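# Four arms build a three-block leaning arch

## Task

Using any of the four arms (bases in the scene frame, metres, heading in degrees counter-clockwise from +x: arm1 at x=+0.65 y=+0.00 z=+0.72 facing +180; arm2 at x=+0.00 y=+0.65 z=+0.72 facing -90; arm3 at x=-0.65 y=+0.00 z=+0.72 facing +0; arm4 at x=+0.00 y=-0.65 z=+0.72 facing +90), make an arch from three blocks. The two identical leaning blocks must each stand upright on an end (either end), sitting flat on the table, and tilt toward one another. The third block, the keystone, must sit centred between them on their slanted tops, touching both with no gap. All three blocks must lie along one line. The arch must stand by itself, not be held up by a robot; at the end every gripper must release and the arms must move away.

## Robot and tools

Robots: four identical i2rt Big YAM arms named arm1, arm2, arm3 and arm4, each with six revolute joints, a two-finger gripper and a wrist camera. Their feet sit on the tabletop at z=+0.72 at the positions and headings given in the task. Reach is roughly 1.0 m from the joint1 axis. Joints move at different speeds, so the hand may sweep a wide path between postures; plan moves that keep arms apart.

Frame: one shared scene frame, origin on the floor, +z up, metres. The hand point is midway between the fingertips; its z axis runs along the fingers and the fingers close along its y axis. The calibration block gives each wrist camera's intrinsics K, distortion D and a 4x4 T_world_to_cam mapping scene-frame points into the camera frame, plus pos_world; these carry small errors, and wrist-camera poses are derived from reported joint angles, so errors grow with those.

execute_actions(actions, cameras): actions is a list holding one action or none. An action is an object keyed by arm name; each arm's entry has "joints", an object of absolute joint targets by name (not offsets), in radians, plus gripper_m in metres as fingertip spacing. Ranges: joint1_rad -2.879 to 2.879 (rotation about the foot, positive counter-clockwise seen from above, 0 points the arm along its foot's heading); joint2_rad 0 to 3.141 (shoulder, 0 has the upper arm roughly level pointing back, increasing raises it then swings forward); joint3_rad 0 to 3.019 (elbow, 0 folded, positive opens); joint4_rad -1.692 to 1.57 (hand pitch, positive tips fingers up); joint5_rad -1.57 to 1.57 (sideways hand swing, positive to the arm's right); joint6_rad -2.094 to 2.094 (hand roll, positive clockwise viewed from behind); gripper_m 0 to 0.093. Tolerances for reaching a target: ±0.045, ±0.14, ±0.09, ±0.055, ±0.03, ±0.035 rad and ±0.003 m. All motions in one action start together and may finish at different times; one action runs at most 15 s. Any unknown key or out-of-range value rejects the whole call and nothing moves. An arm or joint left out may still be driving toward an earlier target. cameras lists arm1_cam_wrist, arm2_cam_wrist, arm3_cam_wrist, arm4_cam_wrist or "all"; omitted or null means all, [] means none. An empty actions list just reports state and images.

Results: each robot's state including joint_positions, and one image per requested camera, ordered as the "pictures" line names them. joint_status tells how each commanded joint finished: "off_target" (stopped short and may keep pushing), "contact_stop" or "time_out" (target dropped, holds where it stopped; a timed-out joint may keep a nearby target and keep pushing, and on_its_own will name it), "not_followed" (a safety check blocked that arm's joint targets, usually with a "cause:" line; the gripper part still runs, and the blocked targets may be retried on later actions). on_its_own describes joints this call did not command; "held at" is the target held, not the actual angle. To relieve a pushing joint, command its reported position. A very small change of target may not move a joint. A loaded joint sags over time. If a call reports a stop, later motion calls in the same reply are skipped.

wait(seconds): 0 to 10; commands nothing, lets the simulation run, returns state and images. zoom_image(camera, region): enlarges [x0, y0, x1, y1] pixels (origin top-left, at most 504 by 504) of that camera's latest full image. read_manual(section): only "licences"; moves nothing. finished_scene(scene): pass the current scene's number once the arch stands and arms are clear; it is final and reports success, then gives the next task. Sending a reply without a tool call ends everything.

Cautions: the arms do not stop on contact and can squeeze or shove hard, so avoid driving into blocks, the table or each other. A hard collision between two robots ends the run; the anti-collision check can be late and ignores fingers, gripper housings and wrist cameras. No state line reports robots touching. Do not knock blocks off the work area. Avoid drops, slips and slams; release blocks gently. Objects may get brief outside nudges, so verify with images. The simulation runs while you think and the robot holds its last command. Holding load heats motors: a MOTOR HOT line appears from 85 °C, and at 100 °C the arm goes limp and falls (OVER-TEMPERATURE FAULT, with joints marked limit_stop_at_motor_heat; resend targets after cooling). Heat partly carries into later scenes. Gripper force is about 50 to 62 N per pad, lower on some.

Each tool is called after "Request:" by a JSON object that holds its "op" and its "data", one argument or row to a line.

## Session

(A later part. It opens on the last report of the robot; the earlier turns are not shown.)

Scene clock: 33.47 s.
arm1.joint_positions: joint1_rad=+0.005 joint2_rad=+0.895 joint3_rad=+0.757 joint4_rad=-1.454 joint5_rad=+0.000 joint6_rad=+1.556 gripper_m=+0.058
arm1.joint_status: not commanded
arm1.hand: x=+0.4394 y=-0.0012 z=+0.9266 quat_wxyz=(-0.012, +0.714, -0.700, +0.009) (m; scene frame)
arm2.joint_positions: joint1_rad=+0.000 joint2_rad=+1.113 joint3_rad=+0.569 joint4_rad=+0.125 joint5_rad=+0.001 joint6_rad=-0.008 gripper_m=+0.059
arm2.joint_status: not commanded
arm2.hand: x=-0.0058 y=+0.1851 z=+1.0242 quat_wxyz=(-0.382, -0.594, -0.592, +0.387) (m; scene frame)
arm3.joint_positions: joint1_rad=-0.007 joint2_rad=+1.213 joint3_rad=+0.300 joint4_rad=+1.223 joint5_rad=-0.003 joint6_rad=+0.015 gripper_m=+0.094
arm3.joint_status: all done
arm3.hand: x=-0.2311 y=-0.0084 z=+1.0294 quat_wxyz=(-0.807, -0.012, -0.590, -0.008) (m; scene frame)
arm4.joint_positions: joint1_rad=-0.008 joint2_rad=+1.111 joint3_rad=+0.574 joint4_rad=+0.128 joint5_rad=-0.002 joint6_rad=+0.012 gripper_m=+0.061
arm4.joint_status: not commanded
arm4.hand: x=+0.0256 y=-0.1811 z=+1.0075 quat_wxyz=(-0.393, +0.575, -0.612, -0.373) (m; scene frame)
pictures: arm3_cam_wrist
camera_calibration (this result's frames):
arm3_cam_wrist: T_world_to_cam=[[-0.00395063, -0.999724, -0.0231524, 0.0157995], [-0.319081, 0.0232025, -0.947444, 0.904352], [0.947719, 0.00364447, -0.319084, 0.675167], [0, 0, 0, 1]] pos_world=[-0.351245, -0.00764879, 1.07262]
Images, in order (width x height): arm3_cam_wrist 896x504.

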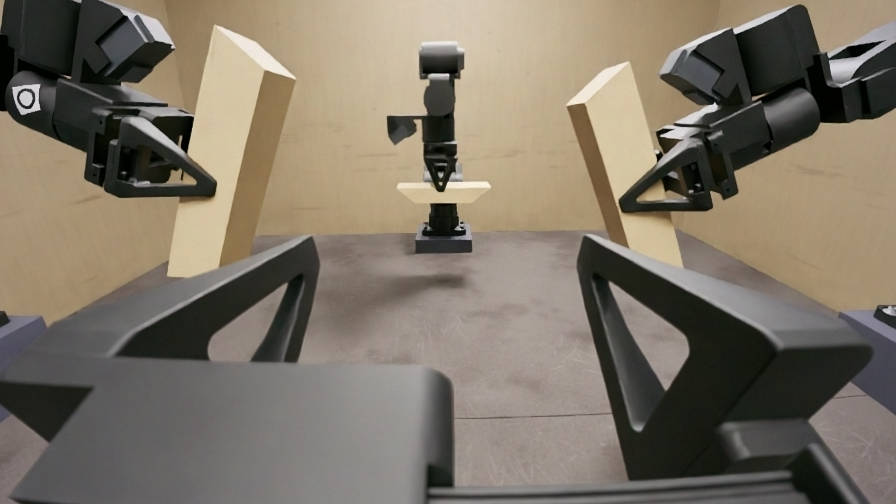

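Request:
{"op": "execute_actions", "data": {
  "actions": [
    {"arm2":{"joints":{"joint2_rad":1.86,"joint3_rad":0.629,"joint4_rad":0.85}},"arm4":{"joints":{"joint1_rad":0.05,"joint2_rad":1.76,"joint3_rad":0.63,"joint4_rad":0.75}},"arm1":{"joints":{"joint2_rad":1.0,"joint3_rad":1.2,"joint4_rad":-1.69}}}
  ],
  "cameras": ["arm3_cam_wrist"]
}}

Scene clock: 39.20 s.
arm1.joint_positions: joint1_rad=+0.005 joint2_rad=+1.001 joint3_rad=+1.152 joint4_rad=-1.662 joint5_rad=+0.000 joint6_rad=+1.556 gripper_m=+0.058
arm1.joint_status: all done
joint sent to its limit — the command would take arm1.joint4_rad past its lower limit, so that joint was sent only as far as its limit.
arm1.hand: x=+0.3823 y=-0.0020 z=+1.0538 quat_wxyz=(+0.016, +0.714, -0.700, -0.019) (m; scene frame)
arm2.joint_positions: joint1_rad=-0.001 joint2_rad=+1.872 joint3_rad=+0.581 joint4_rad=+0.805 joint5_rad=+0.002 joint6_rad=-0.006 gripper_m=+0.059
arm2.joint_status: all done
arm2.hand: x=-0.0061 y=+0.1302 z=+0.8117 quat_wxyz=(-0.362, -0.608, -0.603, +0.367) (m; scene frame)
arm3.joint_positions: joint1_rad=-0.007 joint2_rad=+1.213 joint3_rad=+0.300 joint4_rad=+1.223 joint5_rad=-0.003 joint6_rad=+0.015 gripper_m=+0.094
arm3.joint_status: not commanded
arm3.hand: x=-0.2311 y=-0.0084 z=+1.0294 quat_wxyz=(-0.807, -0.012, -0.590, -0.008) (m; scene frame)
arm4.joint_positions: joint1_rad=+0.043 joint2_rad=+1.765 joint3_rad=+0.582 joint4_rad=+0.710 joint5_rad=-0.001 joint6_rad=+0.007 gripper_m=+0.061
arm4.joint_status: all done
arm4.hand: x=+0.0030 y=-0.1267 z=+0.8234 quat_wxyz=(-0.366, +0.603, -0.608, -0.364) (m; scene frame)
pictures: arm3_cam_wrist
camera_calibration (this result's frames):
arm3_cam_wrist: T_world_to_cam=[[-0.00395063, -0.999724, -0.0231524, 0.0157995], [-0.319081, 0.0232025, -0.947444, 0.904352], [0.947719, 0.00364447, -0.319084, 0.675167], [0, 0, 0, 1]] pos_world=[-0.351245, -0.00764879, 1.07262]
Images, in order (width x height): arm3_cam_wrist 896x504.

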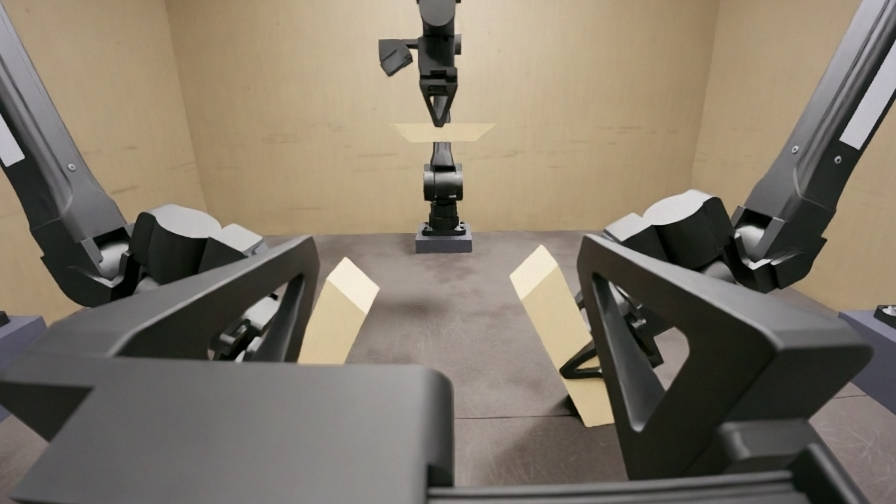

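Request:
{"op": "execute_actions", "data": {
  "actions": [
    {"arm2":{"joints":{"joint2_rad":1.95,"joint3_rad":0.675,"joint4_rad":0.975}},"arm4":{"joints":{"joint2_rad":1.85,"joint3_rad":0.675,"joint4_rad":0.865}},"arm3":{"joints":{"joint4_rad":0.8}}}
  ],
  "cameras": ["arm3_cam_wrist"]
}}

Scene clock: 41.30 s.
arm1.joint_positions: joint1_rad=+0.005 joint2_rad=+1.001 joint3_rad=+1.152 joint4_rad=-1.662 joint5_rad=+0.000 joint6_rad=+1.556 gripper_m=+0.058
arm1.joint_status: not commanded
arm1.hand: x=+0.3823 y=-0.0020 z=+1.0538 quat_wxyz=(+0.016, +0.714, -0.700, -0.019) (m; scene frame)
arm2.joint_positions: joint1_rad=-0.001 joint2_rad=+1.961 joint3_rad=+0.636 joint4_rad=+0.931 joint5_rad=+0.002 joint6_rad=-0.005 gripper_m=+0.059
arm2.joint_status: all done
arm2.hand: x=-0.0064 y=+0.1033 z=+0.8117 quat_wxyz=(-0.390, -0.591, -0.585, +0.395) (m; scene frame)
arm3.joint_positions: joint1_rad=-0.007 joint2_rad=+1.213 joint3_rad=+0.300 joint4_rad=+0.816 joint5_rad=-0.003 joint6_rad=+0.015 gripper_m=+0.094
arm3.joint_status: all done
arm3.hand: x=-0.2208 y=-0.0069 z=+0.9308 quat_wxyz=(-0.672, -0.013, -0.741, -0.009) (m; scene frame)
arm4.joint_positions: joint1_rad=+0.043 joint2_rad=+1.849 joint3_rad=+0.637 joint4_rad=+0.830 joint5_rad=-0.001 joint6_rad=+0.006 gripper_m=+0.061
arm4.joint_status: all done
arm4.hand: x=+0.0032 y=-0.0982 z=+0.8261 quat_wxyz=(-0.393, +0.587, -0.591, -0.390) (m; scene frame)
pictures: arm3_cam_wrist
camera_calibration (this result's frames):
arm3_cam_wrist: T_world_to_cam=[[-0.00742146, -0.999667, -0.0247003, 0.0156639], [-0.667601, 0.0233431, -0.744153, 0.548065], [0.744482, 0.0109673, -0.667552, 0.913522], [0, 0, 0, 1]] pos_world=[-0.314096, -0.00715369, 1.01806]
Images, in order (width x height): arm3_cam_wrist 896x504.

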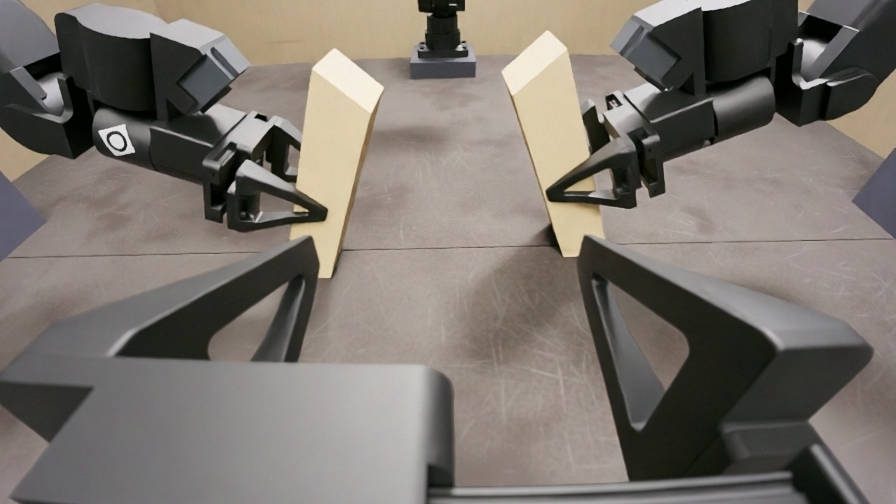

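Request:
{"op": "execute_actions", "data": {
  "actions": [
    {"arm2":{"joints":{"joint2_rad":1.975,"joint4_rad":0.995}},"arm4":{"joints":{"joint2_rad":1.89,"joint4_rad":0.915}},"arm3":{"joints":{"joint1_rad":-0.0,"joint2_rad":1.0,"joint3_rad":0.35,"joint4_rad":0.35}}}
  ],
  "cameras": ["arm3_cam_wrist"]
}}

Scene clock: 43.37 s.
arm1.joint_positions: joint1_rad=+0.005 joint2_rad=+1.001 joint3_rad=+1.152 joint4_rad=-1.662 joint5_rad=+0.000 joint6_rad=+1.556 gripper_m=+0.058
arm1.joint_status: not commanded
arm1.hand: x=+0.3823 y=-0.0020 z=+1.0538 quat_wxyz=(+0.016, +0.714, -0.700, -0.019) (m; scene frame)
arm2.joint_positions: joint1_rad=-0.001 joint2_rad=+1.974 joint3_rad=+0.636 joint4_rad=+0.959 joint5_rad=+0.002 joint6_rad=-0.004 gripper_m=+0.059
arm2.joint_status: all done
arm2.hand: x=-0.0064 y=+0.1025 z=+0.8112 quat_wxyz=(-0.394, -0.589, -0.582, +0.399) (m; scene frame)
arm3.joint_positions: joint1_rad=-0.007 joint2_rad=+0.997 joint3_rad=+0.308 joint4_rad=+0.366 joint5_rad=-0.003 joint6_rad=+0.015 gripper_m=+0.094
arm3.joint_status: all done
arm3.hand: x=-0.2506 y=-0.0064 z=+0.9122 quat_wxyz=(-0.583, -0.014, -0.812, -0.009) (m; scene frame)
arm4.joint_positions: joint1_rad=+0.043 joint2_rad=+1.874 joint3_rad=+0.637 joint4_rad=+0.890 joint5_rad=-0.001 joint6_rad=+0.003 gripper_m=+0.061
arm4.joint_status: all done
arm4.hand: x=+0.0033 y=-0.0956 z=+0.8263 quat_wxyz=(-0.404, +0.581, -0.583, -0.400) (m; scene frame)
pictures: arm3_cam_wrist
camera_calibration (this result's frames):
arm3_cam_wrist: T_world_to_cam=[[-0.00953999, -0.999644, -0.0249194, 0.015222], [-0.817771, 0.022141, -0.575118, 0.322478], [0.575465, 0.0148918, -0.817691, 1.01789], [0, 0, 0, 1]] pos_world=[-0.321901, -0.00708158, 1.01816]
Images, in order (width x height): arm3_cam_wrist 896x504.

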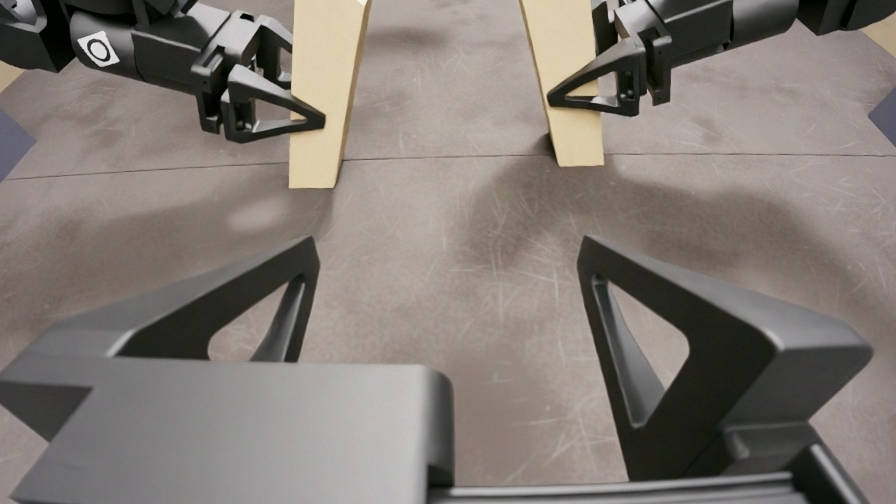

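Request:
{"op": "execute_actions", "data": {
  "actions": [
    {"arm2":{"joints":{"joint2_rad":2.012}},"arm4":{"joints":{"joint2_rad":1.945}},"arm3":{"joints":{"joint3_rad":0.42,"joint4_rad":0.5}}}
  ],
  "cameras": ["arm3_cam_wrist"]
}}

Scene clock: 45.13 s.
arm1.joint_positions: joint1_rad=+0.005 joint2_rad=+1.001 joint3_rad=+1.152 joint4_rad=-1.662 joint5_rad=+0.000 joint6_rad=+1.556 gripper_m=+0.058
arm1.joint_status: not commanded
arm1.hand: x=+0.3823 y=-0.0020 z=+1.0538 quat_wxyz=(+0.016, +0.714, -0.700, -0.019) (m; scene frame)
arm2.joint_positions: joint1_rad=-0.001 joint2_rad=+1.985 joint3_rad=+0.637 joint4_rad=+0.979 joint5_rad=+0.002 joint6_rad=+0.000 gripper_m=+0.059
arm2.joint_status: all done
arm2.hand: x=-0.0064 y=+0.1017 z=+0.8104 quat_wxyz=(-0.398, -0.588, -0.579, +0.401) (m; scene frame)
arm3.joint_positions: joint1_rad=-0.007 joint2_rad=+0.997 joint3_rad=+0.382 joint4_rad=+0.473 joint5_rad=-0.003 joint6_rad=+0.015 gripper_m=+0.094
arm3.joint_status: all done
arm3.hand: x=-0.2230 y=-0.0076 z=+0.9779 quat_wxyz=(-0.655, -0.014, -0.756, -0.009) (m; scene frame)
arm4.joint_positions: joint1_rad=+0.043 joint2_rad=+1.898 joint3_rad=+0.650 joint4_rad=+0.917 joint5_rad=-0.001 joint6_rad=+0.000 gripper_m=+0.061
arm4.joint_status: all done
arm4.hand: x=+0.0033 y=-0.0899 z=+0.8246 quat_wxyz=(-0.409, +0.578, -0.579, -0.404) (m; scene frame)
pictures: arm3_cam_wrist
camera_calibration (this result's frames):
arm3_cam_wrist: T_world_to_cam=[[-0.00784102, -0.999662, -0.0247826, 0.0160885], [-0.700694, 0.0231741, -0.713086, 0.543846], [0.713419, 0.0117737, -0.700639, 0.972066], [0, 0, 0, 1]] pos_world=[-0.312295, -0.00796484, 1.06928]
Images, in order (width x height): arm3_cam_wrist 896x504.

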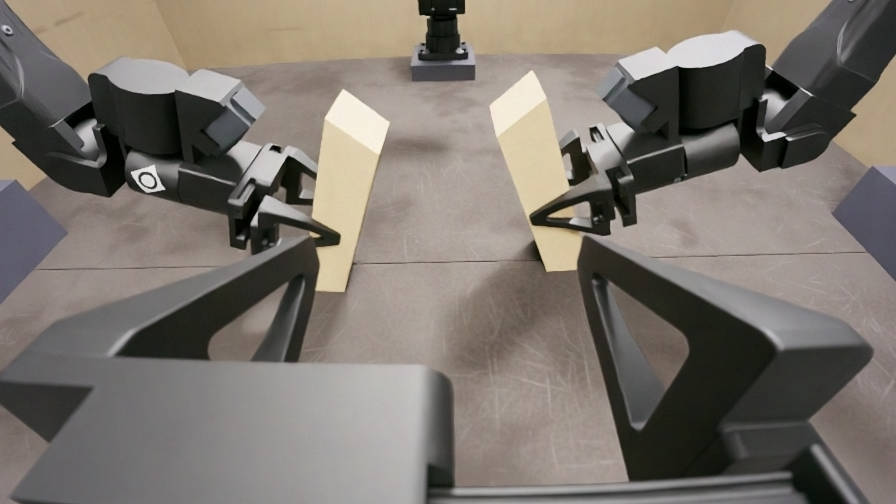

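Request:
{"op": "execute_actions", "data": {
  "actions": [
    {"arm2":{"joints":{"joint2_rad":2.0,"joint3_rad":0.63,"joint4_rad":0.95}},"arm4":{"joints":{"joint2_rad":1.94,"joint3_rad":0.62,"joint4_rad":0.89}},"arm3":{"joints":{"joint2_rad":1.15,"joint3_rad":0.3,"joint4_rad":0.7}}}
  ],
  "cameras": ["arm3_cam_wrist","arm2_cam_wrist","arm4_cam_wrist"]
}}

Scene clock: 46.90 s.
arm1.joint_positions: joint1_rad=+0.005 joint2_rad=+1.001 joint3_rad=+1.152 joint4_rad=-1.662 joint5_rad=+0.000 joint6_rad=+1.556 gripper_m=+0.058
arm1.joint_status: not commanded
arm1.hand: x=+0.3823 y=-0.0020 z=+1.0538 quat_wxyz=(+0.016, +0.714, -0.700, -0.019) (m; scene frame)
arm2.joint_positions: joint1_rad=-0.001 joint2_rad=+1.984 joint3_rad=+0.637 joint4_rad=+0.975 joint5_rad=+0.002 joint6_rad=+0.002 gripper_m=+0.059
arm2.joint_status: all done
arm2.hand: x=-0.0064 y=+0.1021 z=+0.8096 quat_wxyz=(-0.397, -0.589, -0.579, +0.400) (m; scene frame)
arm3.joint_positions: joint1_rad=-0.007 joint2_rad=+1.156 joint3_rad=+0.288 joint4_rad=+0.672 joint5_rad=-0.003 joint6_rad=+0.015 gripper_m=+0.094
arm3.joint_status: all done
arm3.hand: x=-0.2324 y=-0.0065 z=+0.9129 quat_wxyz=(-0.634, -0.014, -0.773, -0.009) (m; scene frame)
arm4.joint_positions: joint1_rad=+0.043 joint2_rad=+1.898 joint3_rad=+0.648 joint4_rad=+0.917 joint5_rad=-0.001 joint6_rad=+0.000 gripper_m=+0.061
arm4.joint_status: all done
arm4.hand: x=+0.0033 y=-0.0910 z=+0.8237 quat_wxyz=(-0.408, +0.579, -0.579, -0.404) (m; scene frame)
pictures: arm2_cam_wrist, arm3_cam_wrist, arm4_cam_wrist
camera_calibration (this result's frames):
arm2_cam_wrist: T_world_to_cam=[[-0.999981, 0.005941, -0.00172237, -0.00210909], [0.0059553, 0.849393, -0.527728, 0.341692], [-0.00167226, -0.527728, -0.849412, 0.86674], [0, 0, 0, 1]] pos_world=[-0.00269451, 0.167185, 0.916536]
arm3_cam_wrist: T_world_to_cam=[[-0.00834593, -0.999656, -0.0248557, 0.0154492], [-0.738288, 0.0229247, -0.674096, 0.446548], [0.674434, 0.0127247, -0.738225, 0.958412], [0, 0, 0, 1]] pos_world=[-0.316575, -0.0069887, 1.00892]
arm4_cam_wrist: T_world_to_cam=[[0.999959, -0.00210004, 0.00878528, -0.0119311], [0.00310228, -0.833592, -0.552371, 0.38315], [0.00848334, 0.552376, -0.833552, 0.865058], [0, 0, 0, 1]] pos_world=[0.00340337, -0.158471, 0.932817]
Images, in order (width x height): arm2_cam_wrist 896x504, arm3_cam_wrist 896x504, arm4_cam_wrist 896x504.

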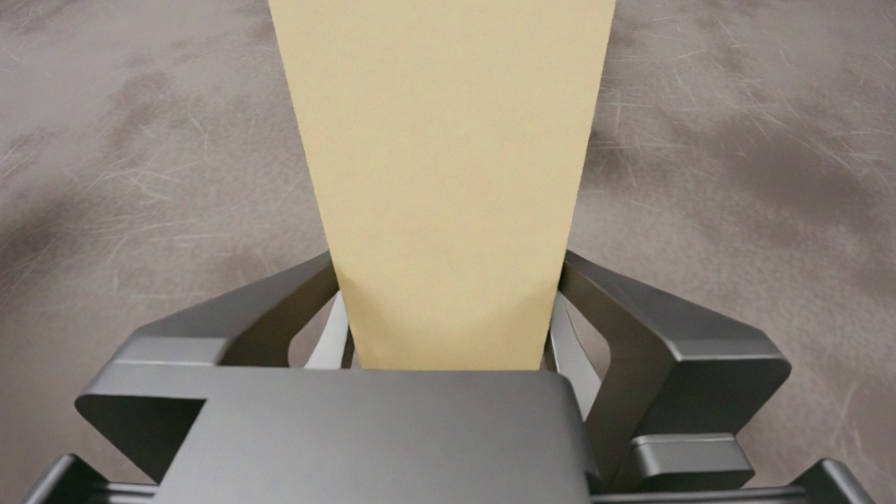

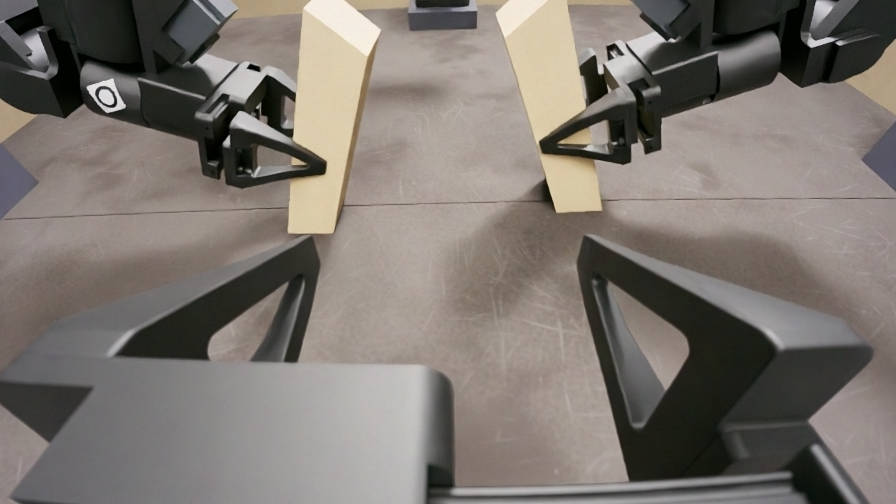

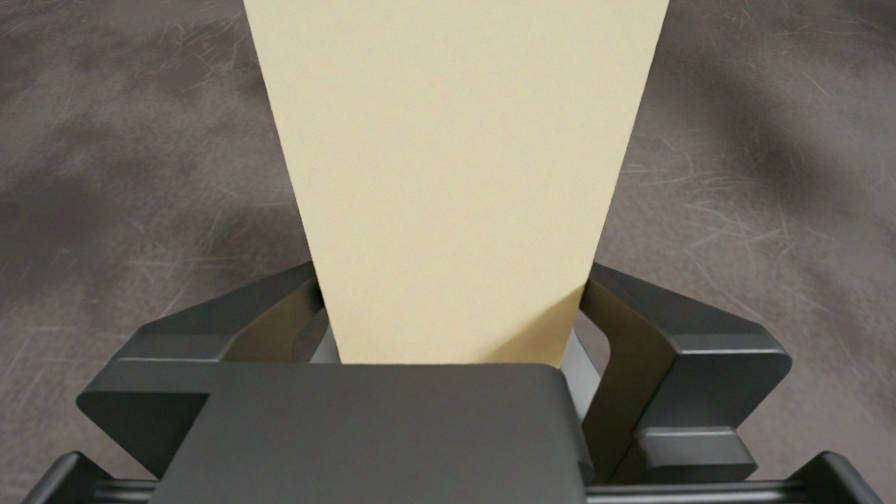

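Request:
{"op": "execute_actions", "data": {
  "actions": [
    {"arm2":{"joints":{"joint2_rad":2.03,"joint3_rad":0.62}},"arm4":{"joints":{"joint2_rad":1.98,"joint3_rad":0.61}}}
  ],
  "cameras": ["arm3_cam_wrist"]
}}

Scene clock: 49.07 s.
arm1.joint_positions: joint1_rad=+0.005 joint2_rad=+1.001 joint3_rad=+1.152 joint4_rad=-1.662 joint5_rad=+0.000 joint6_rad=+1.556 gripper_m=+0.058
arm1.joint_status: not commanded
arm1.hand: x=+0.3823 y=-0.0020 z=+1.0538 quat_wxyz=(+0.016, +0.714, -0.700, -0.019) (m; scene frame)
arm2.joint_positions: joint1_rad=-0.001 joint2_rad=+1.984 joint3_rad=+0.636 joint4_rad=+0.975 joint5_rad=+0.002 joint6_rad=+0.003 gripper_m=+0.059
arm2.joint_status: all done
arm2.hand: x=-0.0066 y=+0.1026 z=+0.8092 quat_wxyz=(-0.397, -0.589, -0.579, +0.399) (m; scene frame)
arm3.joint_positions: joint1_rad=-0.007 joint2_rad=+1.156 joint3_rad=+0.288 joint4_rad=+0.672 joint5_rad=-0.003 joint6_rad=+0.015 gripper_m=+0.094
arm3.joint_status: not commanded
arm3.hand: x=-0.2324 y=-0.0065 z=+0.9129 quat_wxyz=(-0.634, -0.014, -0.773, -0.009) (m; scene frame)
arm4.joint_positions: joint1_rad=+0.043 joint2_rad=+1.901 joint3_rad=+0.646 joint4_rad=+0.925 joint5_rad=-0.001 joint6_rad=+0.000 gripper_m=+0.061
arm4.joint_status: all done
arm4.hand: x=+0.0033 y=-0.0916 z=+0.8231 quat_wxyz=(-0.409, +0.578, -0.579, -0.404) (m; scene frame)
pictures: arm3_cam_wrist
camera_calibration (this result's frames):
arm3_cam_wrist: T_world_to_cam=[[-0.00834593, -0.999656, -0.0248557, 0.0154492], [-0.738288, 0.0229247, -0.674096, 0.446548], [0.674434, 0.0127247, -0.738225, 0.958412], [0, 0, 0, 1]] pos_world=[-0.316575, -0.0069887, 1.00892]
Images, in order (width x height): arm3_cam_wrist 896x504.

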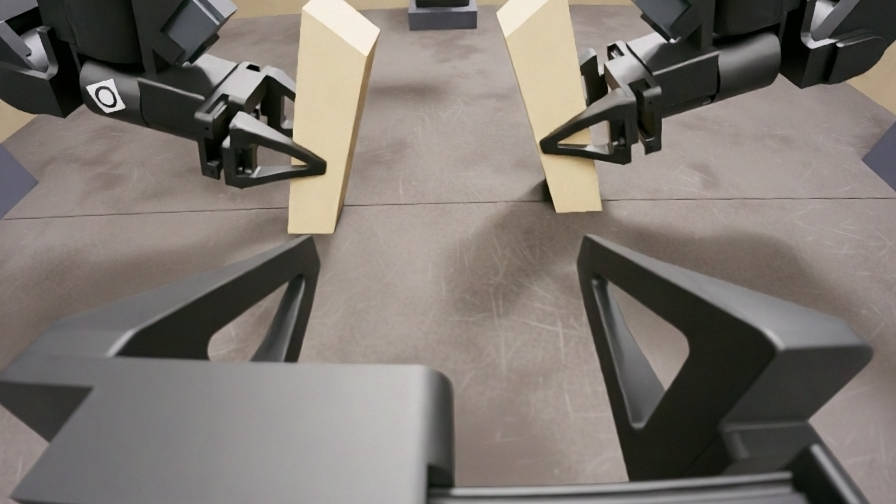

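Request:
{"op": "execute_actions", "data": {
  "actions": [
    {"arm2":{"joints":{"joint2_rad":1.93,"joint3_rad":0.636,"joint4_rad":0.96}},"arm4":{"joints":{"joint2_rad":1.85,"joint3_rad":0.646,"joint4_rad":0.89}}}
  ],
  "cameras": []
}}

Request:
{"op": "execute_actions", "data": {
  "actions": [
    {"arm2":{"joints":{"joint1_rad":0.03}},"arm4":{"joints":{"joint1_rad":0.075}}}
  ],
  "cameras": []
}}

Request:
{"op": "execute_actions", "data": {
  "actions": [
    {"arm2":{"joints":{"joint2_rad":1.99}},"arm4":{"joints":{"joint2_rad":1.91}}}
  ],
  "cameras": ["arm3_cam_wrist"]
}}

Scene clock: 50.80 s.
arm1.joint_positions: joint1_rad=+0.005 joint2_rad=+1.001 joint3_rad=+1.152 joint4_rad=-1.662 joint5_rad=+0.000 joint6_rad=+1.556 gripper_m=+0.058
arm1.joint_status: not commanded
arm1.hand: x=+0.3823 y=-0.0020 z=+1.0538 quat_wxyz=(+0.016, +0.714, -0.700, -0.019) (m; scene frame)
arm2.joint_positions: joint1_rad=-0.001 joint2_rad=+1.970 joint3_rad=+0.636 joint4_rad=+0.951 joint5_rad=+0.002 joint6_rad=+0.003 gripper_m=+0.059
arm2.joint_status: all done
arm2.hand: x=-0.0066 y=+0.1028 z=+0.8111 quat_wxyz=(-0.394, -0.591, -0.581, +0.396) (m; scene frame)
arm3.joint_positions: joint1_rad=-0.007 joint2_rad=+1.156 joint3_rad=+0.288 joint4_rad=+0.672 joint5_rad=-0.003 joint6_rad=+0.015 gripper_m=+0.094
arm3.joint_status: not commanded
arm3.hand: x=-0.2324 y=-0.0065 z=+0.9129 quat_wxyz=(-0.634, -0.014, -0.773, -0.009) (m; scene frame)
arm4.joint_positions: joint1_rad=+0.043 joint2_rad=+1.883 joint3_rad=+0.647 joint4_rad=+0.893 joint5_rad=-0.001 joint6_rad=+0.000 gripper_m=+0.061
arm4.joint_status: all done
arm4.hand: x=+0.0033 y=-0.0919 z=+0.8256 quat_wxyz=(-0.405, +0.581, -0.582, -0.400) (m; scene frame)
pictures: none
No camera images: the call's "cameras" was empty. Leave "cameras" out to get every camera's image.

Scene clock: 51.47 s.
arm1.joint_positions: joint1_rad=+0.005 joint2_rad=+1.001 joint3_rad=+1.152 joint4_rad=-1.662 joint5_rad=+0.000 joint6_rad=+1.556 gripper_m=+0.058
arm1.joint_status: not commanded
arm1.hand: x=+0.3823 y=-0.0020 z=+1.0538 quat_wxyz=(+0.016, +0.714, -0.700, -0.019) (m; scene frame)
arm2.joint_positions: joint1_rad=+0.026 joint2_rad=+1.970 joint3_rad=+0.636 joint4_rad=+0.951 joint5_rad=+0.002 joint6_rad=+0.003 gripper_m=+0.059
arm2.joint_status: all done
arm2.hand: x=+0.0081 y=+0.1029 z=+0.8110 quat_wxyz=(-0.399, -0.584, -0.589, +0.391) (m; scene frame)
arm3.joint_positions: joint1_rad=-0.007 joint2_rad=+1.156 joint3_rad=+0.288 joint4_rad=+0.672 joint5_rad=-0.003 joint6_rad=+0.015 gripper_m=+0.094
arm3.joint_status: not commanded
arm3.hand: x=-0.2324 y=-0.0065 z=+0.9129 quat_wxyz=(-0.634, -0.014, -0.773, -0.009) (m; scene frame)
arm4.joint_positions: joint1_rad=+0.053 joint2_rad=+1.882 joint3_rad=+0.647 joint4_rad=+0.892 joint5_rad=+0.002 joint6_rad=+0.000 gripper_m=+0.061
arm4.joint_status: all done
arm4.hand: x=-0.0015 y=-0.0919 z=+0.8257 quat_wxyz=(-0.404, +0.583, -0.580, -0.401) (m; scene frame)
pictures: none
No camera images: the call's "cameras" was empty. Leave "cameras" out to get every camera's image.

Scene clock: 52.03 s.
arm1.joint_positions: joint1_rad=+0.005 joint2_rad=+1.001 joint3_rad=+1.152 joint4_rad=-1.662 joint5_rad=+0.000 joint6_rad=+1.556 gripper_m=+0.058
arm1.joint_status: not commanded
arm1.hand: x=+0.3823 y=-0.0020 z=+1.0538 quat_wxyz=(+0.016, +0.714, -0.700, -0.019) (m; scene frame)
arm2.joint_positions: joint1_rad=+0.026 joint2_rad=+1.972 joint3_rad=+0.636 joint4_rad=+0.951 joint5_rad=+0.002 joint6_rad=+0.003 gripper_m=+0.059
arm2.joint_status: all done
arm2.hand: x=+0.0081 y=+0.1031 z=+0.8102 quat_wxyz=(-0.399, -0.584, -0.589, +0.390) (m; scene frame)
arm3.joint_positions: joint1_rad=-0.007 joint2_rad=+1.156 joint3_rad=+0.288 joint4_rad=+0.672 joint5_rad=-0.003 joint6_rad=+0.015 gripper_m=+0.094
arm3.joint_status: not commanded
arm3.hand: x=-0.2324 y=-0.0065 z=+0.9129 quat_wxyz=(-0.634, -0.014, -0.773, -0.009) (m; scene frame)
arm4.joint_positions: joint1_rad=+0.053 joint2_rad=+1.884 joint3_rad=+0.647 joint4_rad=+0.892 joint5_rad=+0.002 joint6_rad=+0.000 gripper_m=+0.061
arm4.joint_status: all done
arm4.hand: x=-0.0015 y=-0.0920 z=+0.8251 quat_wxyz=(-0.404, +0.583, -0.580, -0.401) (m; scene frame)
pictures: arm3_cam_wrist
camera_calibration (this result's frames):
arm3_cam_wrist: T_world_to_cam=[[-0.00834593, -0.999656, -0.0248557, 0.0154492], [-0.738288, 0.0229247, -0.674096, 0.446548], [0.674434, 0.0127247, -0.738225, 0.958412], [0, 0, 0, 1]] pos_world=[-0.316575, -0.0069887, 1.00892]
Images, in order (width x height): arm3_cam_wrist 896x504.

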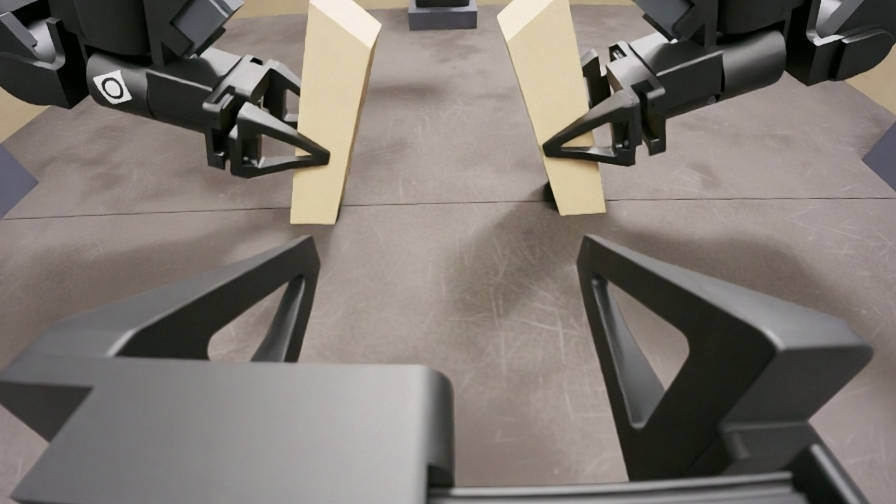

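Request:
{"op": "execute_actions", "data": {
  "actions": [
    {"arm1":{"joints":{"joint2_rad":1.5,"joint3_rad":2.3}},"arm4":{"joints":{"joint1_rad":0.1}}}
  ],
  "cameras": []
}}

Request:
{"op": "execute_actions", "data": {
  "actions": [
    {"arm1":{"joints":{"joint2_rad":2.02,"joint3_rad":2.32}},"arm3":{"joints":{"joint2_rad":1.1,"joint3_rad":0.3,"joint4_rad":0.95}}}
  ],
  "cameras": ["arm3_cam_wrist","arm1_cam_wrist"]
}}

Scene clock: 55.47 s.
arm1.joint_positions: joint1_rad=+0.005 joint2_rad=+1.499 joint3_rad=+2.262 joint4_rad=-1.671 joint5_rad=+0.000 joint6_rad=+1.557 gripper_m=+0.058
arm1.joint_status: all done
arm1.hand: x=+0.1570 y=-0.0042 z=+1.3372 quat_wxyz=(+0.225, +0.676, -0.663, -0.230) (m; scene frame)
arm2.joint_positions: joint1_rad=+0.026 joint2_rad=+1.972 joint3_rad=+0.636 joint4_rad=+0.951 joint5_rad=+0.002 joint6_rad=+0.003 gripper_m=+0.059
arm2.joint_status: not commanded
arm2.hand: x=+0.0081 y=+0.1031 z=+0.8102 quat_wxyz=(-0.399, -0.584, -0.589, +0.390) (m; scene frame)
arm3.joint_positions: joint1_rad=-0.007 joint2_rad=+1.156 joint3_rad=+0.288 joint4_rad=+0.672 joint5_rad=-0.003 joint6_rad=+0.015 gripper_m=+0.094
arm3.joint_status: not commanded
arm3.hand: x=-0.2324 y=-0.0065 z=+0.9129 quat_wxyz=(-0.634, -0.014, -0.773, -0.009) (m; scene frame)
arm4.joint_positions: joint1_rad=+0.072 joint2_rad=+1.884 joint3_rad=+0.647 joint4_rad=+0.892 joint5_rad=+0.008 joint6_rad=+0.000 gripper_m=+0.061
arm4.joint_status: all done
arm4.hand: x=-0.0113 y=-0.0921 z=+0.8250 quat_wxyz=(-0.401, +0.588, -0.575, -0.403) (m; scene frame)
pictures: none
No camera images: the call's "cameras" was empty. Leave "cameras" out to get every camera's image.

Scene clock: 57.17 s.
arm1.joint_positions: joint1_rad=+0.005 joint2_rad=+2.018 joint3_rad=+2.285 joint4_rad=-1.671 joint5_rad=+0.000 joint6_rad=+1.557 gripper_m=+0.058
arm1.joint_status: all done
arm1.hand: x=-0.0067 y=-0.0037 z=+1.0533 quat_wxyz=(+0.054, +0.711, -0.698, -0.058) (m; scene frame)
arm2.joint_positions: joint1_rad=+0.026 joint2_rad=+1.972 joint3_rad=+0.636 joint4_rad=+0.951 joint5_rad=+0.002 joint6_rad=+0.003 gripper_m=+0.059
arm2.joint_status: not commanded
arm2.hand: x=+0.0081 y=+0.1031 z=+0.8102 quat_wxyz=(-0.399, -0.584, -0.589, +0.390) (m; scene frame)
arm3.joint_positions: joint1_rad=-0.007 joint2_rad=+1.108 joint3_rad=+0.288 joint4_rad=+0.922 joint5_rad=-0.003 joint6_rad=+0.015 gripper_m=+0.094
arm3.joint_status: all done
arm3.hand: x=-0.2329 y=-0.0078 z=+0.9932 quat_wxyz=(-0.742, -0.013, -0.671, -0.008) (m; scene frame)
arm4.joint_positions: joint1_rad=+0.072 joint2_rad=+1.884 joint3_rad=+0.647 joint4_rad=+0.892 joint5_rad=+0.008 joint6_rad=+0.000 gripper_m=+0.061
arm4.joint_status: not commanded
arm4.hand: x=-0.0113 y=-0.0921 z=+0.8250 quat_wxyz=(-0.401, +0.588, -0.575, -0.403) (m; scene frame)
pictures: arm1_cam_wrist, arm3_cam_wrist
camera_calibration (this result's frames):
arm1_cam_wrist: T_world_to_cam=[[0.987463, 0.0170858, -0.15692, 0.174031], [0.105321, -0.811792, 0.57437, -0.602997], [-0.117573, -0.583697, -0.803414, 0.967149], [0, 0, 0, 1]] pos_world=[0.00536943, 0.0720403, 1.15067]
arm3_cam_wrist: T_world_to_cam=[[-0.00564491, -0.999693, -0.02412, 0.0160995], [-0.507483, 0.0236474, -0.861337, 0.740095], [0.861643, 0.0073783, -0.507461, 0.832453], [0, 0, 0, 1]] pos_world=[-0.341601, -0.00754878, 1.0603]
Images, in order (width x height): arm1_cam_wrist 896x504, arm3_cam_wrist 896x504.

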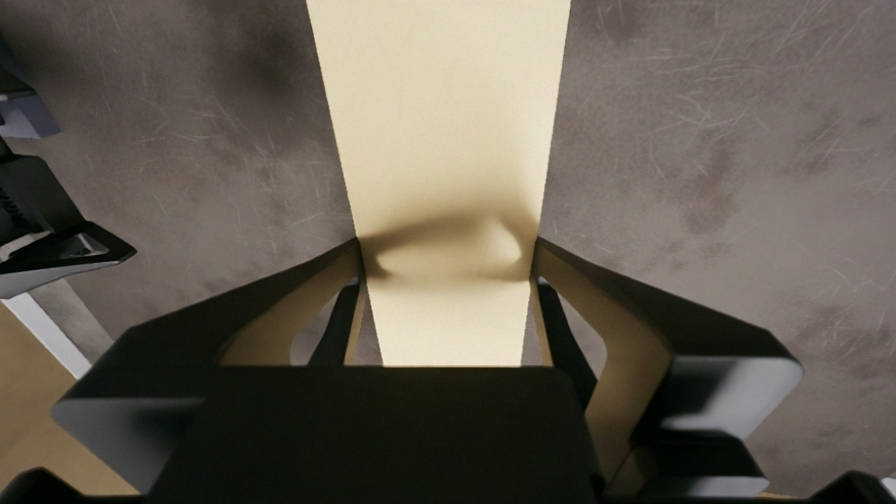

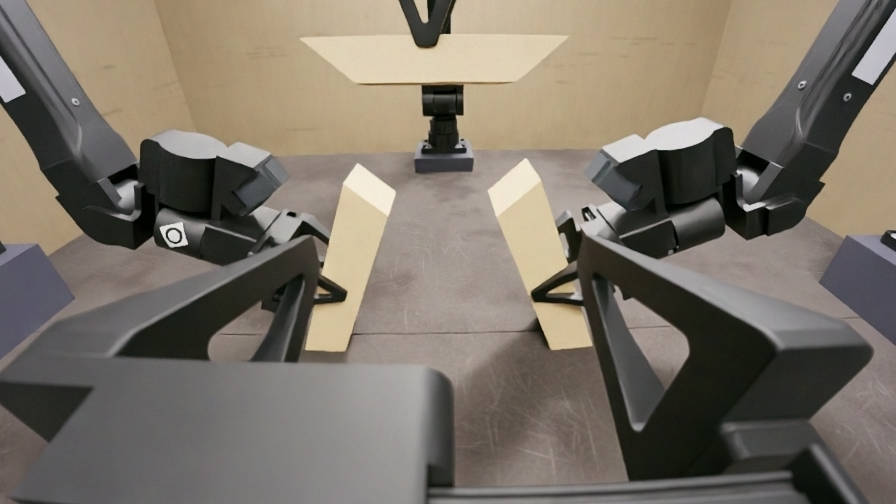

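Request:
{"op": "execute_actions", "data": {
  "actions": [
    {"arm2":{"joints":{"joint2_rad":1.95,"joint3_rad":0.595,"joint4_rad":1.0}},"arm4":{"joints":{"joint2_rad":1.865,"joint3_rad":0.605,"joint4_rad":0.94}}}
  ],
  "cameras": ["arm3_cam_wrist"]
}}

Scene clock: 58.90 s.
arm1.joint_positions: joint1_rad=+0.005 joint2_rad=+2.018 joint3_rad=+2.285 joint4_rad=-1.671 joint5_rad=+0.000 joint6_rad=+1.557 gripper_m=+0.058
arm1.joint_status: not commanded
arm1.hand: x=-0.0067 y=-0.0037 z=+1.0533 quat_wxyz=(+0.054, +0.711, -0.698, -0.058) (m; scene frame)
arm2.joint_positions: joint1_rad=+0.026 joint2_rad=+1.967 joint3_rad=+0.603 joint4_rad=+0.982 joint5_rad=+0.002 joint6_rad=+0.003 gripper_m=+0.059
arm2.joint_status: all done
arm2.hand: x=+0.0079 y=+0.1145 z=+0.8101 quat_wxyz=(-0.400, -0.583, -0.588, +0.392) (m; scene frame)
arm3.joint_positions: joint1_rad=-0.007 joint2_rad=+1.108 joint3_rad=+0.288 joint4_rad=+0.922 joint5_rad=-0.003 joint6_rad=+0.015 gripper_m=+0.094
arm3.joint_status: not commanded
arm3.hand: x=-0.2329 y=-0.0078 z=+0.9932 quat_wxyz=(-0.742, -0.013, -0.671, -0.008) (m; scene frame)
arm4.joint_positions: joint1_rad=+0.079 joint2_rad=+1.881 joint3_rad=+0.618 joint4_rad=+0.929 joint5_rad=+0.006 joint6_rad=+0.000 gripper_m=+0.061
arm4.joint_status: all done
arm4.hand: x=-0.0155 y=-0.1016 z=+0.8250 quat_wxyz=(-0.402, +0.588, -0.571, -0.409) (m; scene frame)
pictures: arm3_cam_wrist
camera_calibration (this result's frames):
arm3_cam_wrist: T_world_to_cam=[[-0.00564491, -0.999693, -0.02412, 0.0160995], [-0.507483, 0.0236474, -0.861337, 0.740095], [0.861643, 0.0073783, -0.507461, 0.832453], [0, 0, 0, 1]] pos_world=[-0.341601, -0.00754878, 1.0603]
Images, in order (width x height): arm3_cam_wrist 896x504.

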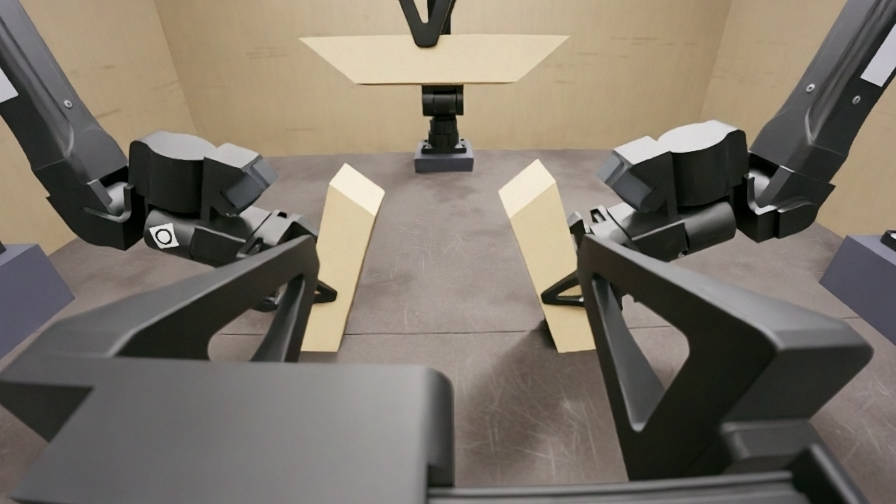

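Request:
{"op": "execute_actions", "data": {
  "actions": [
    {"arm1":{"joints":{"joint1_rad":0.03,"joint2_rad":2.085,"joint3_rad":2.225,"joint4_rad":-1.69}}}
  ],
  "cameras": ["arm3_cam_wrist","arm1_cam_wrist"]
}}

Scene clock: 62.63 s.
arm1.joint_positions: joint1_rad=+0.026 joint2_rad=+2.099 joint3_rad=+2.218 joint4_rad=-1.671 joint5_rad=+0.000 joint6_rad=+1.557 gripper_m=+0.058
arm1.joint_status: all done
joint sent to its limit — the command would take arm1.joint4_rad past its lower limit, so that joint was sent only as far as its limit.
arm1.hand: x=-0.0051 y=-0.0174 z=+0.9752 quat_wxyz=(+0.002, +0.721, -0.693, -0.005) (m; scene frame)
arm2.joint_positions: joint1_rad=+0.026 joint2_rad=+1.967 joint3_rad=+0.603 joint4_rad=+0.982 joint5_rad=+0.002 joint6_rad=+0.003 gripper_m=+0.059
arm2.joint_status: not commanded
arm2.hand: x=+0.0079 y=+0.1145 z=+0.8101 quat_wxyz=(-0.400, -0.583, -0.588, +0.392) (m; scene frame)
arm3.joint_positions: joint1_rad=-0.007 joint2_rad=+1.108 joint3_rad=+0.288 joint4_rad=+0.922 joint5_rad=-0.003 joint6_rad=+0.015 gripper_m=+0.094
arm3.joint_status: not commanded
arm3.hand: x=-0.2329 y=-0.0078 z=+0.9932 quat_wxyz=(-0.742, -0.013, -0.671, -0.008) (m; scene frame)
arm4.joint_positions: joint1_rad=+0.079 joint2_rad=+1.881 joint3_rad=+0.618 joint4_rad=+0.929 joint5_rad=+0.006 joint6_rad=+0.000 gripper_m=+0.061
arm4.joint_status: not commanded
arm4.hand: x=-0.0155 y=-0.1016 z=+0.8250 quat_wxyz=(-0.402, +0.588, -0.571, -0.409) (m; scene frame)
pictures: arm1_cam_wrist, arm3_cam_wrist
camera_calibration (this result's frames):
arm1_cam_wrist: T_world_to_cam=[[0.999238, 0.0378499, -0.00948338, 0.0169937], [0.036274, -0.811507, 0.583215, -0.578349], [0.0143788, -0.583115, -0.812262, 0.905913], [0, 0, 0, 1]] pos_world=[-0.00902775, 0.0582742, 1.0733]
arm3_cam_wrist: T_world_to_cam=[[-0.00564491, -0.999693, -0.02412, 0.0160995], [-0.507483, 0.0236474, -0.861337, 0.740095], [0.861643, 0.0073783, -0.507461, 0.832453], [0, 0, 0, 1]] pos_world=[-0.341601, -0.00754878, 1.0603]
Images, in order (width x height): arm1_cam_wrist 896x504, arm3_cam_wrist 896x504.

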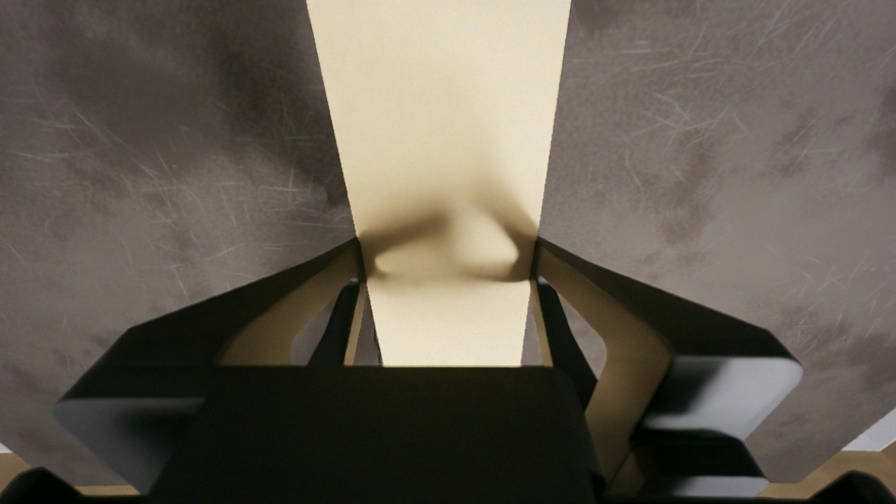

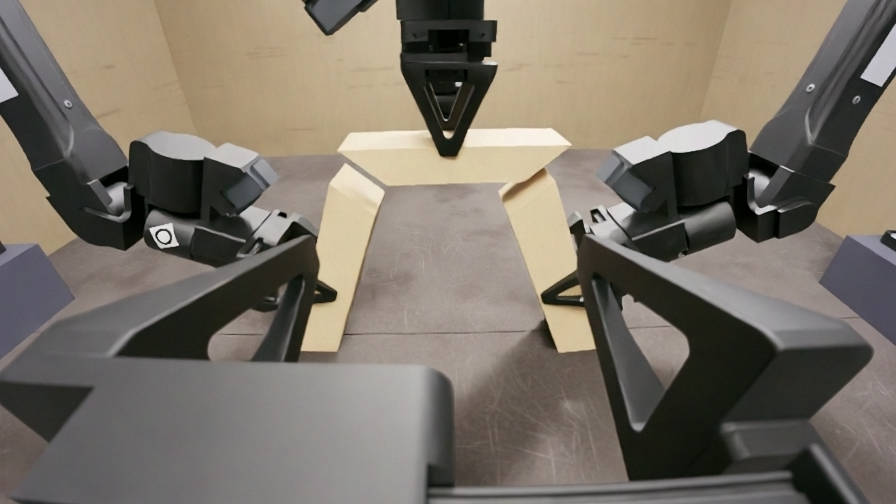

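Request:
{"op": "execute_actions", "data": {
  "actions": [
    {"arm1":{"joints":{"joint1_rad":0.005}}}
  ],
  "cameras": []
}}

Request:
{"op": "execute_actions", "data": {
  "actions": [
    {"arm1":{"joints":{"joint2_rad":2.085,"joint3_rad":2.165,"joint4_rad":-1.63}}}
  ],
  "cameras": ["arm3_cam_wrist"]
}}

Scene clock: 64.03 s.
arm1.joint_positions: joint1_rad=+0.010 joint2_rad=+2.099 joint3_rad=+2.218 joint4_rad=-1.671 joint5_rad=+0.000 joint6_rad=+1.557 gripper_m=+0.058
arm1.joint_status: all done
arm1.hand: x=-0.0052 y=-0.0071 z=+0.9752 quat_wxyz=(+0.002, +0.716, -0.698, -0.005) (m; scene frame)
arm2.joint_positions: joint1_rad=+0.026 joint2_rad=+1.967 joint3_rad=+0.603 joint4_rad=+0.982 joint5_rad=+0.002 joint6_rad=+0.003 gripper_m=+0.059
arm2.joint_status: not commanded
arm2.hand: x=+0.0079 y=+0.1145 z=+0.8101 quat_wxyz=(-0.400, -0.583, -0.588, +0.392) (m; scene frame)
arm3.joint_positions: joint1_rad=-0.007 joint2_rad=+1.108 joint3_rad=+0.288 joint4_rad=+0.922 joint5_rad=-0.003 joint6_rad=+0.015 gripper_m=+0.094
arm3.joint_status: not commanded
arm3.hand: x=-0.2329 y=-0.0078 z=+0.9932 quat_wxyz=(-0.742, -0.013, -0.671, -0.008) (m; scene frame)
arm4.joint_positions: joint1_rad=+0.079 joint2_rad=+1.881 joint3_rad=+0.618 joint4_rad=+0.929 joint5_rad=+0.006 joint6_rad=+0.000 gripper_m=+0.061
arm4.joint_status: not commanded
arm4.hand: x=-0.0155 y=-0.1016 z=+0.8250 quat_wxyz=(-0.402, +0.588, -0.571, -0.409) (m; scene frame)
pictures: none
No camera images: the call's "cameras" was empty. Leave "cameras" out to get every camera's image.

Scene clock: 64.70 s.
arm1.joint_positions: joint1_rad=+0.010 joint2_rad=+2.096 joint3_rad=+2.163 joint4_rad=-1.646 joint5_rad=+0.000 joint6_rad=+1.557 gripper_m=+0.058
arm1.joint_status: all done
arm1.hand: x=+0.0007 y=-0.0070 z=+0.9563 quat_wxyz=(-0.008, +0.716, -0.698, +0.005) (m; scene frame)
arm2.joint_positions: joint1_rad=+0.026 joint2_rad=+1.967 joint3_rad=+0.603 joint4_rad=+0.982 joint5_rad=+0.002 joint6_rad=+0.003 gripper_m=+0.059
arm2.joint_status: not commanded
arm2.hand: x=+0.0079 y=+0.1145 z=+0.8101 quat_wxyz=(-0.400, -0.583, -0.588, +0.392) (m; scene frame)
arm3.joint_positions: joint1_rad=-0.007 joint2_rad=+1.108 joint3_rad=+0.288 joint4_rad=+0.922 joint5_rad=-0.003 joint6_rad=+0.015 gripper_m=+0.094
arm3.joint_status: not commanded
arm3.hand: x=-0.2329 y=-0.0078 z=+0.9932 quat_wxyz=(-0.742, -0.013, -0.671, -0.008) (m; scene frame)
arm4.joint_positions: joint1_rad=+0.079 joint2_rad=+1.881 joint3_rad=+0.618 joint4_rad=+0.929 joint5_rad=+0.006 joint6_rad=+0.000 gripper_m=+0.061
arm4.joint_status: not commanded
arm4.hand: x=-0.0155 y=-0.1016 z=+0.8250 quat_wxyz=(-0.402, +0.588, -0.571, -0.409) (m; scene frame)
pictures: arm3_cam_wrist
camera_calibration (this result's frames):
arm3_cam_wrist: T_world_to_cam=[[-0.00564491, -0.999693, -0.02412, 0.0160995], [-0.507483, 0.0236474, -0.861337, 0.740095], [0.861643, 0.0073783, -0.507461, 0.832453], [0, 0, 0, 1]] pos_world=[-0.341601, -0.00754878, 1.0603]
Images, in order (width x height): arm3_cam_wrist 896x504.

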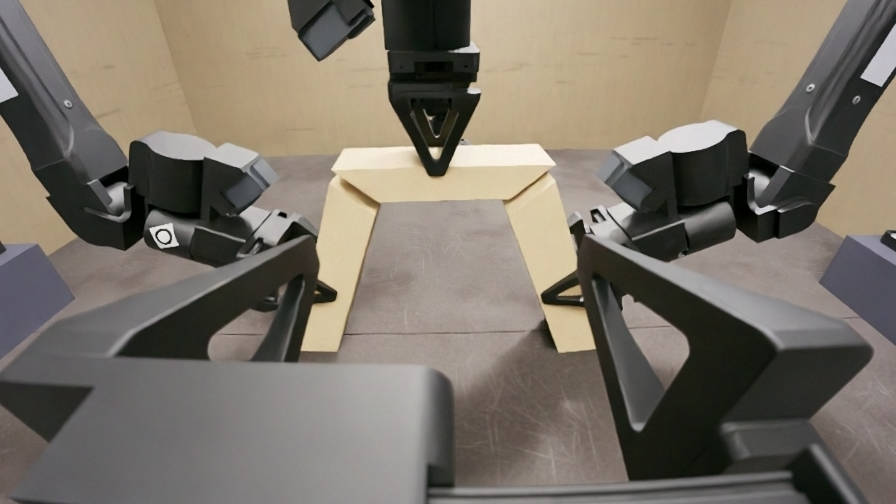

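Request:
{"op": "zoom_image", "data": {
  "camera": "arm3_cam_wrist",
  "region": [290,120,610,370]
}}

Region (290, 120, 610, 370) of arm3_cam_wrist's 896x504 image, scaled by 1.575, with more detail than that image has; it fills the top 394 rows of this view, and the rest is white.

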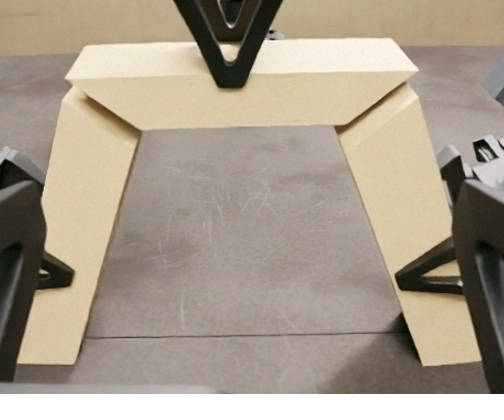

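Request:
{"op": "execute_actions", "data": {
  "actions": [
    {"arm1":{"joints":{"gripper_m":0.09}}}
  ],
  "cameras": ["arm3_cam_wrist","arm1_cam_wrist"]
}}

Request:
{"op": "zoom_image", "data": {
  "camera": "arm3_cam_wrist",
  "region": [290,120,610,370]
}}

Scene clock: 66.47 s.
arm1.joint_positions: joint1_rad=+0.010 joint2_rad=+2.096 joint3_rad=+2.163 joint4_rad=-1.646 joint5_rad=+0.000 joint6_rad=+1.557 gripper_m=+0.090
arm1.joint_status: all done
arm1.hand: x=+0.0008 y=-0.0070 z=+0.9565 quat_wxyz=(-0.007, +0.716, -0.698, +0.004) (m; scene frame)
arm2.joint_positions: joint1_rad=+0.026 joint2_rad=+1.967 joint3_rad=+0.603 joint4_rad=+0.983 joint5_rad=+0.002 joint6_rad=+0.004 gripper_m=+0.059
arm2.joint_status: not commanded
arm2.hand: x=+0.0079 y=+0.1148 z=+0.8101 quat_wxyz=(-0.401, -0.584, -0.588, +0.391) (m; scene frame)
arm3.joint_positions: joint1_rad=-0.007 joint2_rad=+1.108 joint3_rad=+0.288 joint4_rad=+0.922 joint5_rad=-0.003 joint6_rad=+0.015 gripper_m=+0.094
arm3.joint_status: not commanded
arm3.hand: x=-0.2329 y=-0.0078 z=+0.9932 quat_wxyz=(-0.742, -0.013, -0.671, -0.008) (m; scene frame)
arm4.joint_positions: joint1_rad=+0.079 joint2_rad=+1.881 joint3_rad=+0.618 joint4_rad=+0.929 joint5_rad=+0.006 joint6_rad=+0.001 gripper_m=+0.061
arm4.joint_status: not commanded
arm4.hand: x=-0.0156 y=-0.1016 z=+0.8250 quat_wxyz=(-0.402, +0.588, -0.571, -0.409) (m; scene frame)
pictures: arm1_cam_wrist, arm3_cam_wrist
camera_calibration (this result's frames):
arm1_cam_wrist: T_world_to_cam=[[0.999602, 0.022102, 0.0175338, -0.0153467], [0.00772733, -0.81222, 0.5833, -0.55931], [0.0271334, -0.582933, -0.812067, 0.896532], [0, 0, 0, 1]] pos_world=[-0.00466343, 0.0686749, 1.05456]
arm3_cam_wrist: T_world_to_cam=[[-0.00564491, -0.999693, -0.02412, 0.0160995], [-0.507483, 0.0236474, -0.861337, 0.740095], [0.861643, 0.0073783, -0.507461, 0.832453], [0, 0, 0, 1]] pos_world=[-0.341601, -0.00754878, 1.0603]
Images, in order (width x height): arm1_cam_wrist 896x504, arm3_cam_wrist 896x504.

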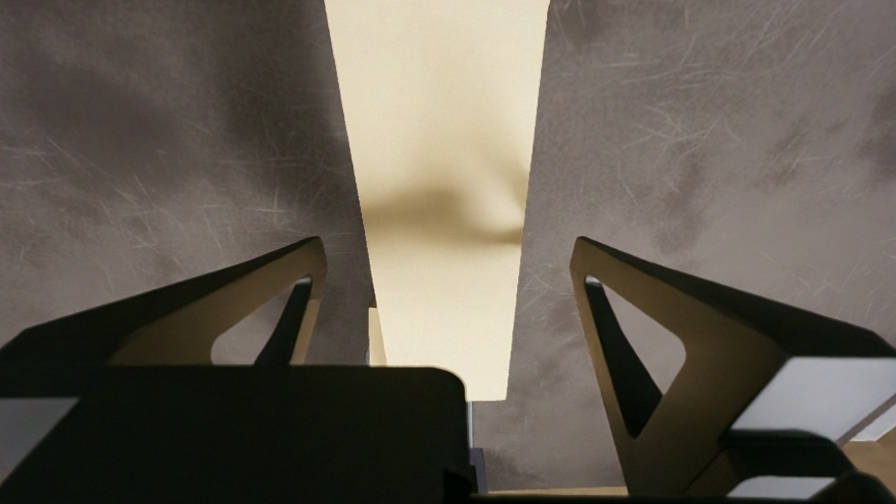

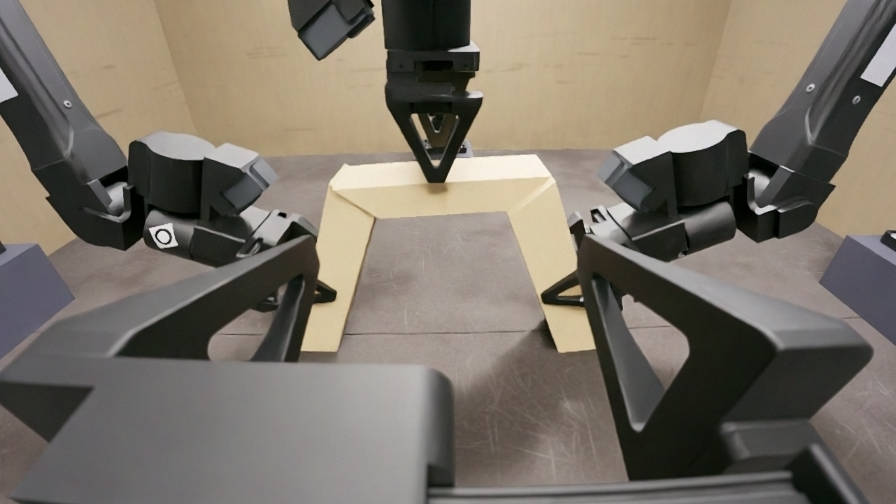

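Region (290, 120, 610, 370) of arm3_cam_wrist's 896x504 image, scaled by 1.575, with more detail than that image has; it fills the top 394 rows of this view, and the rest is white.

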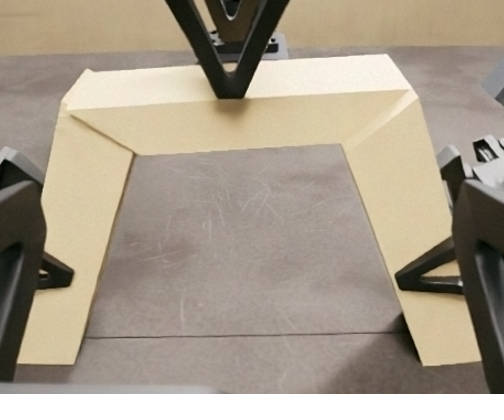

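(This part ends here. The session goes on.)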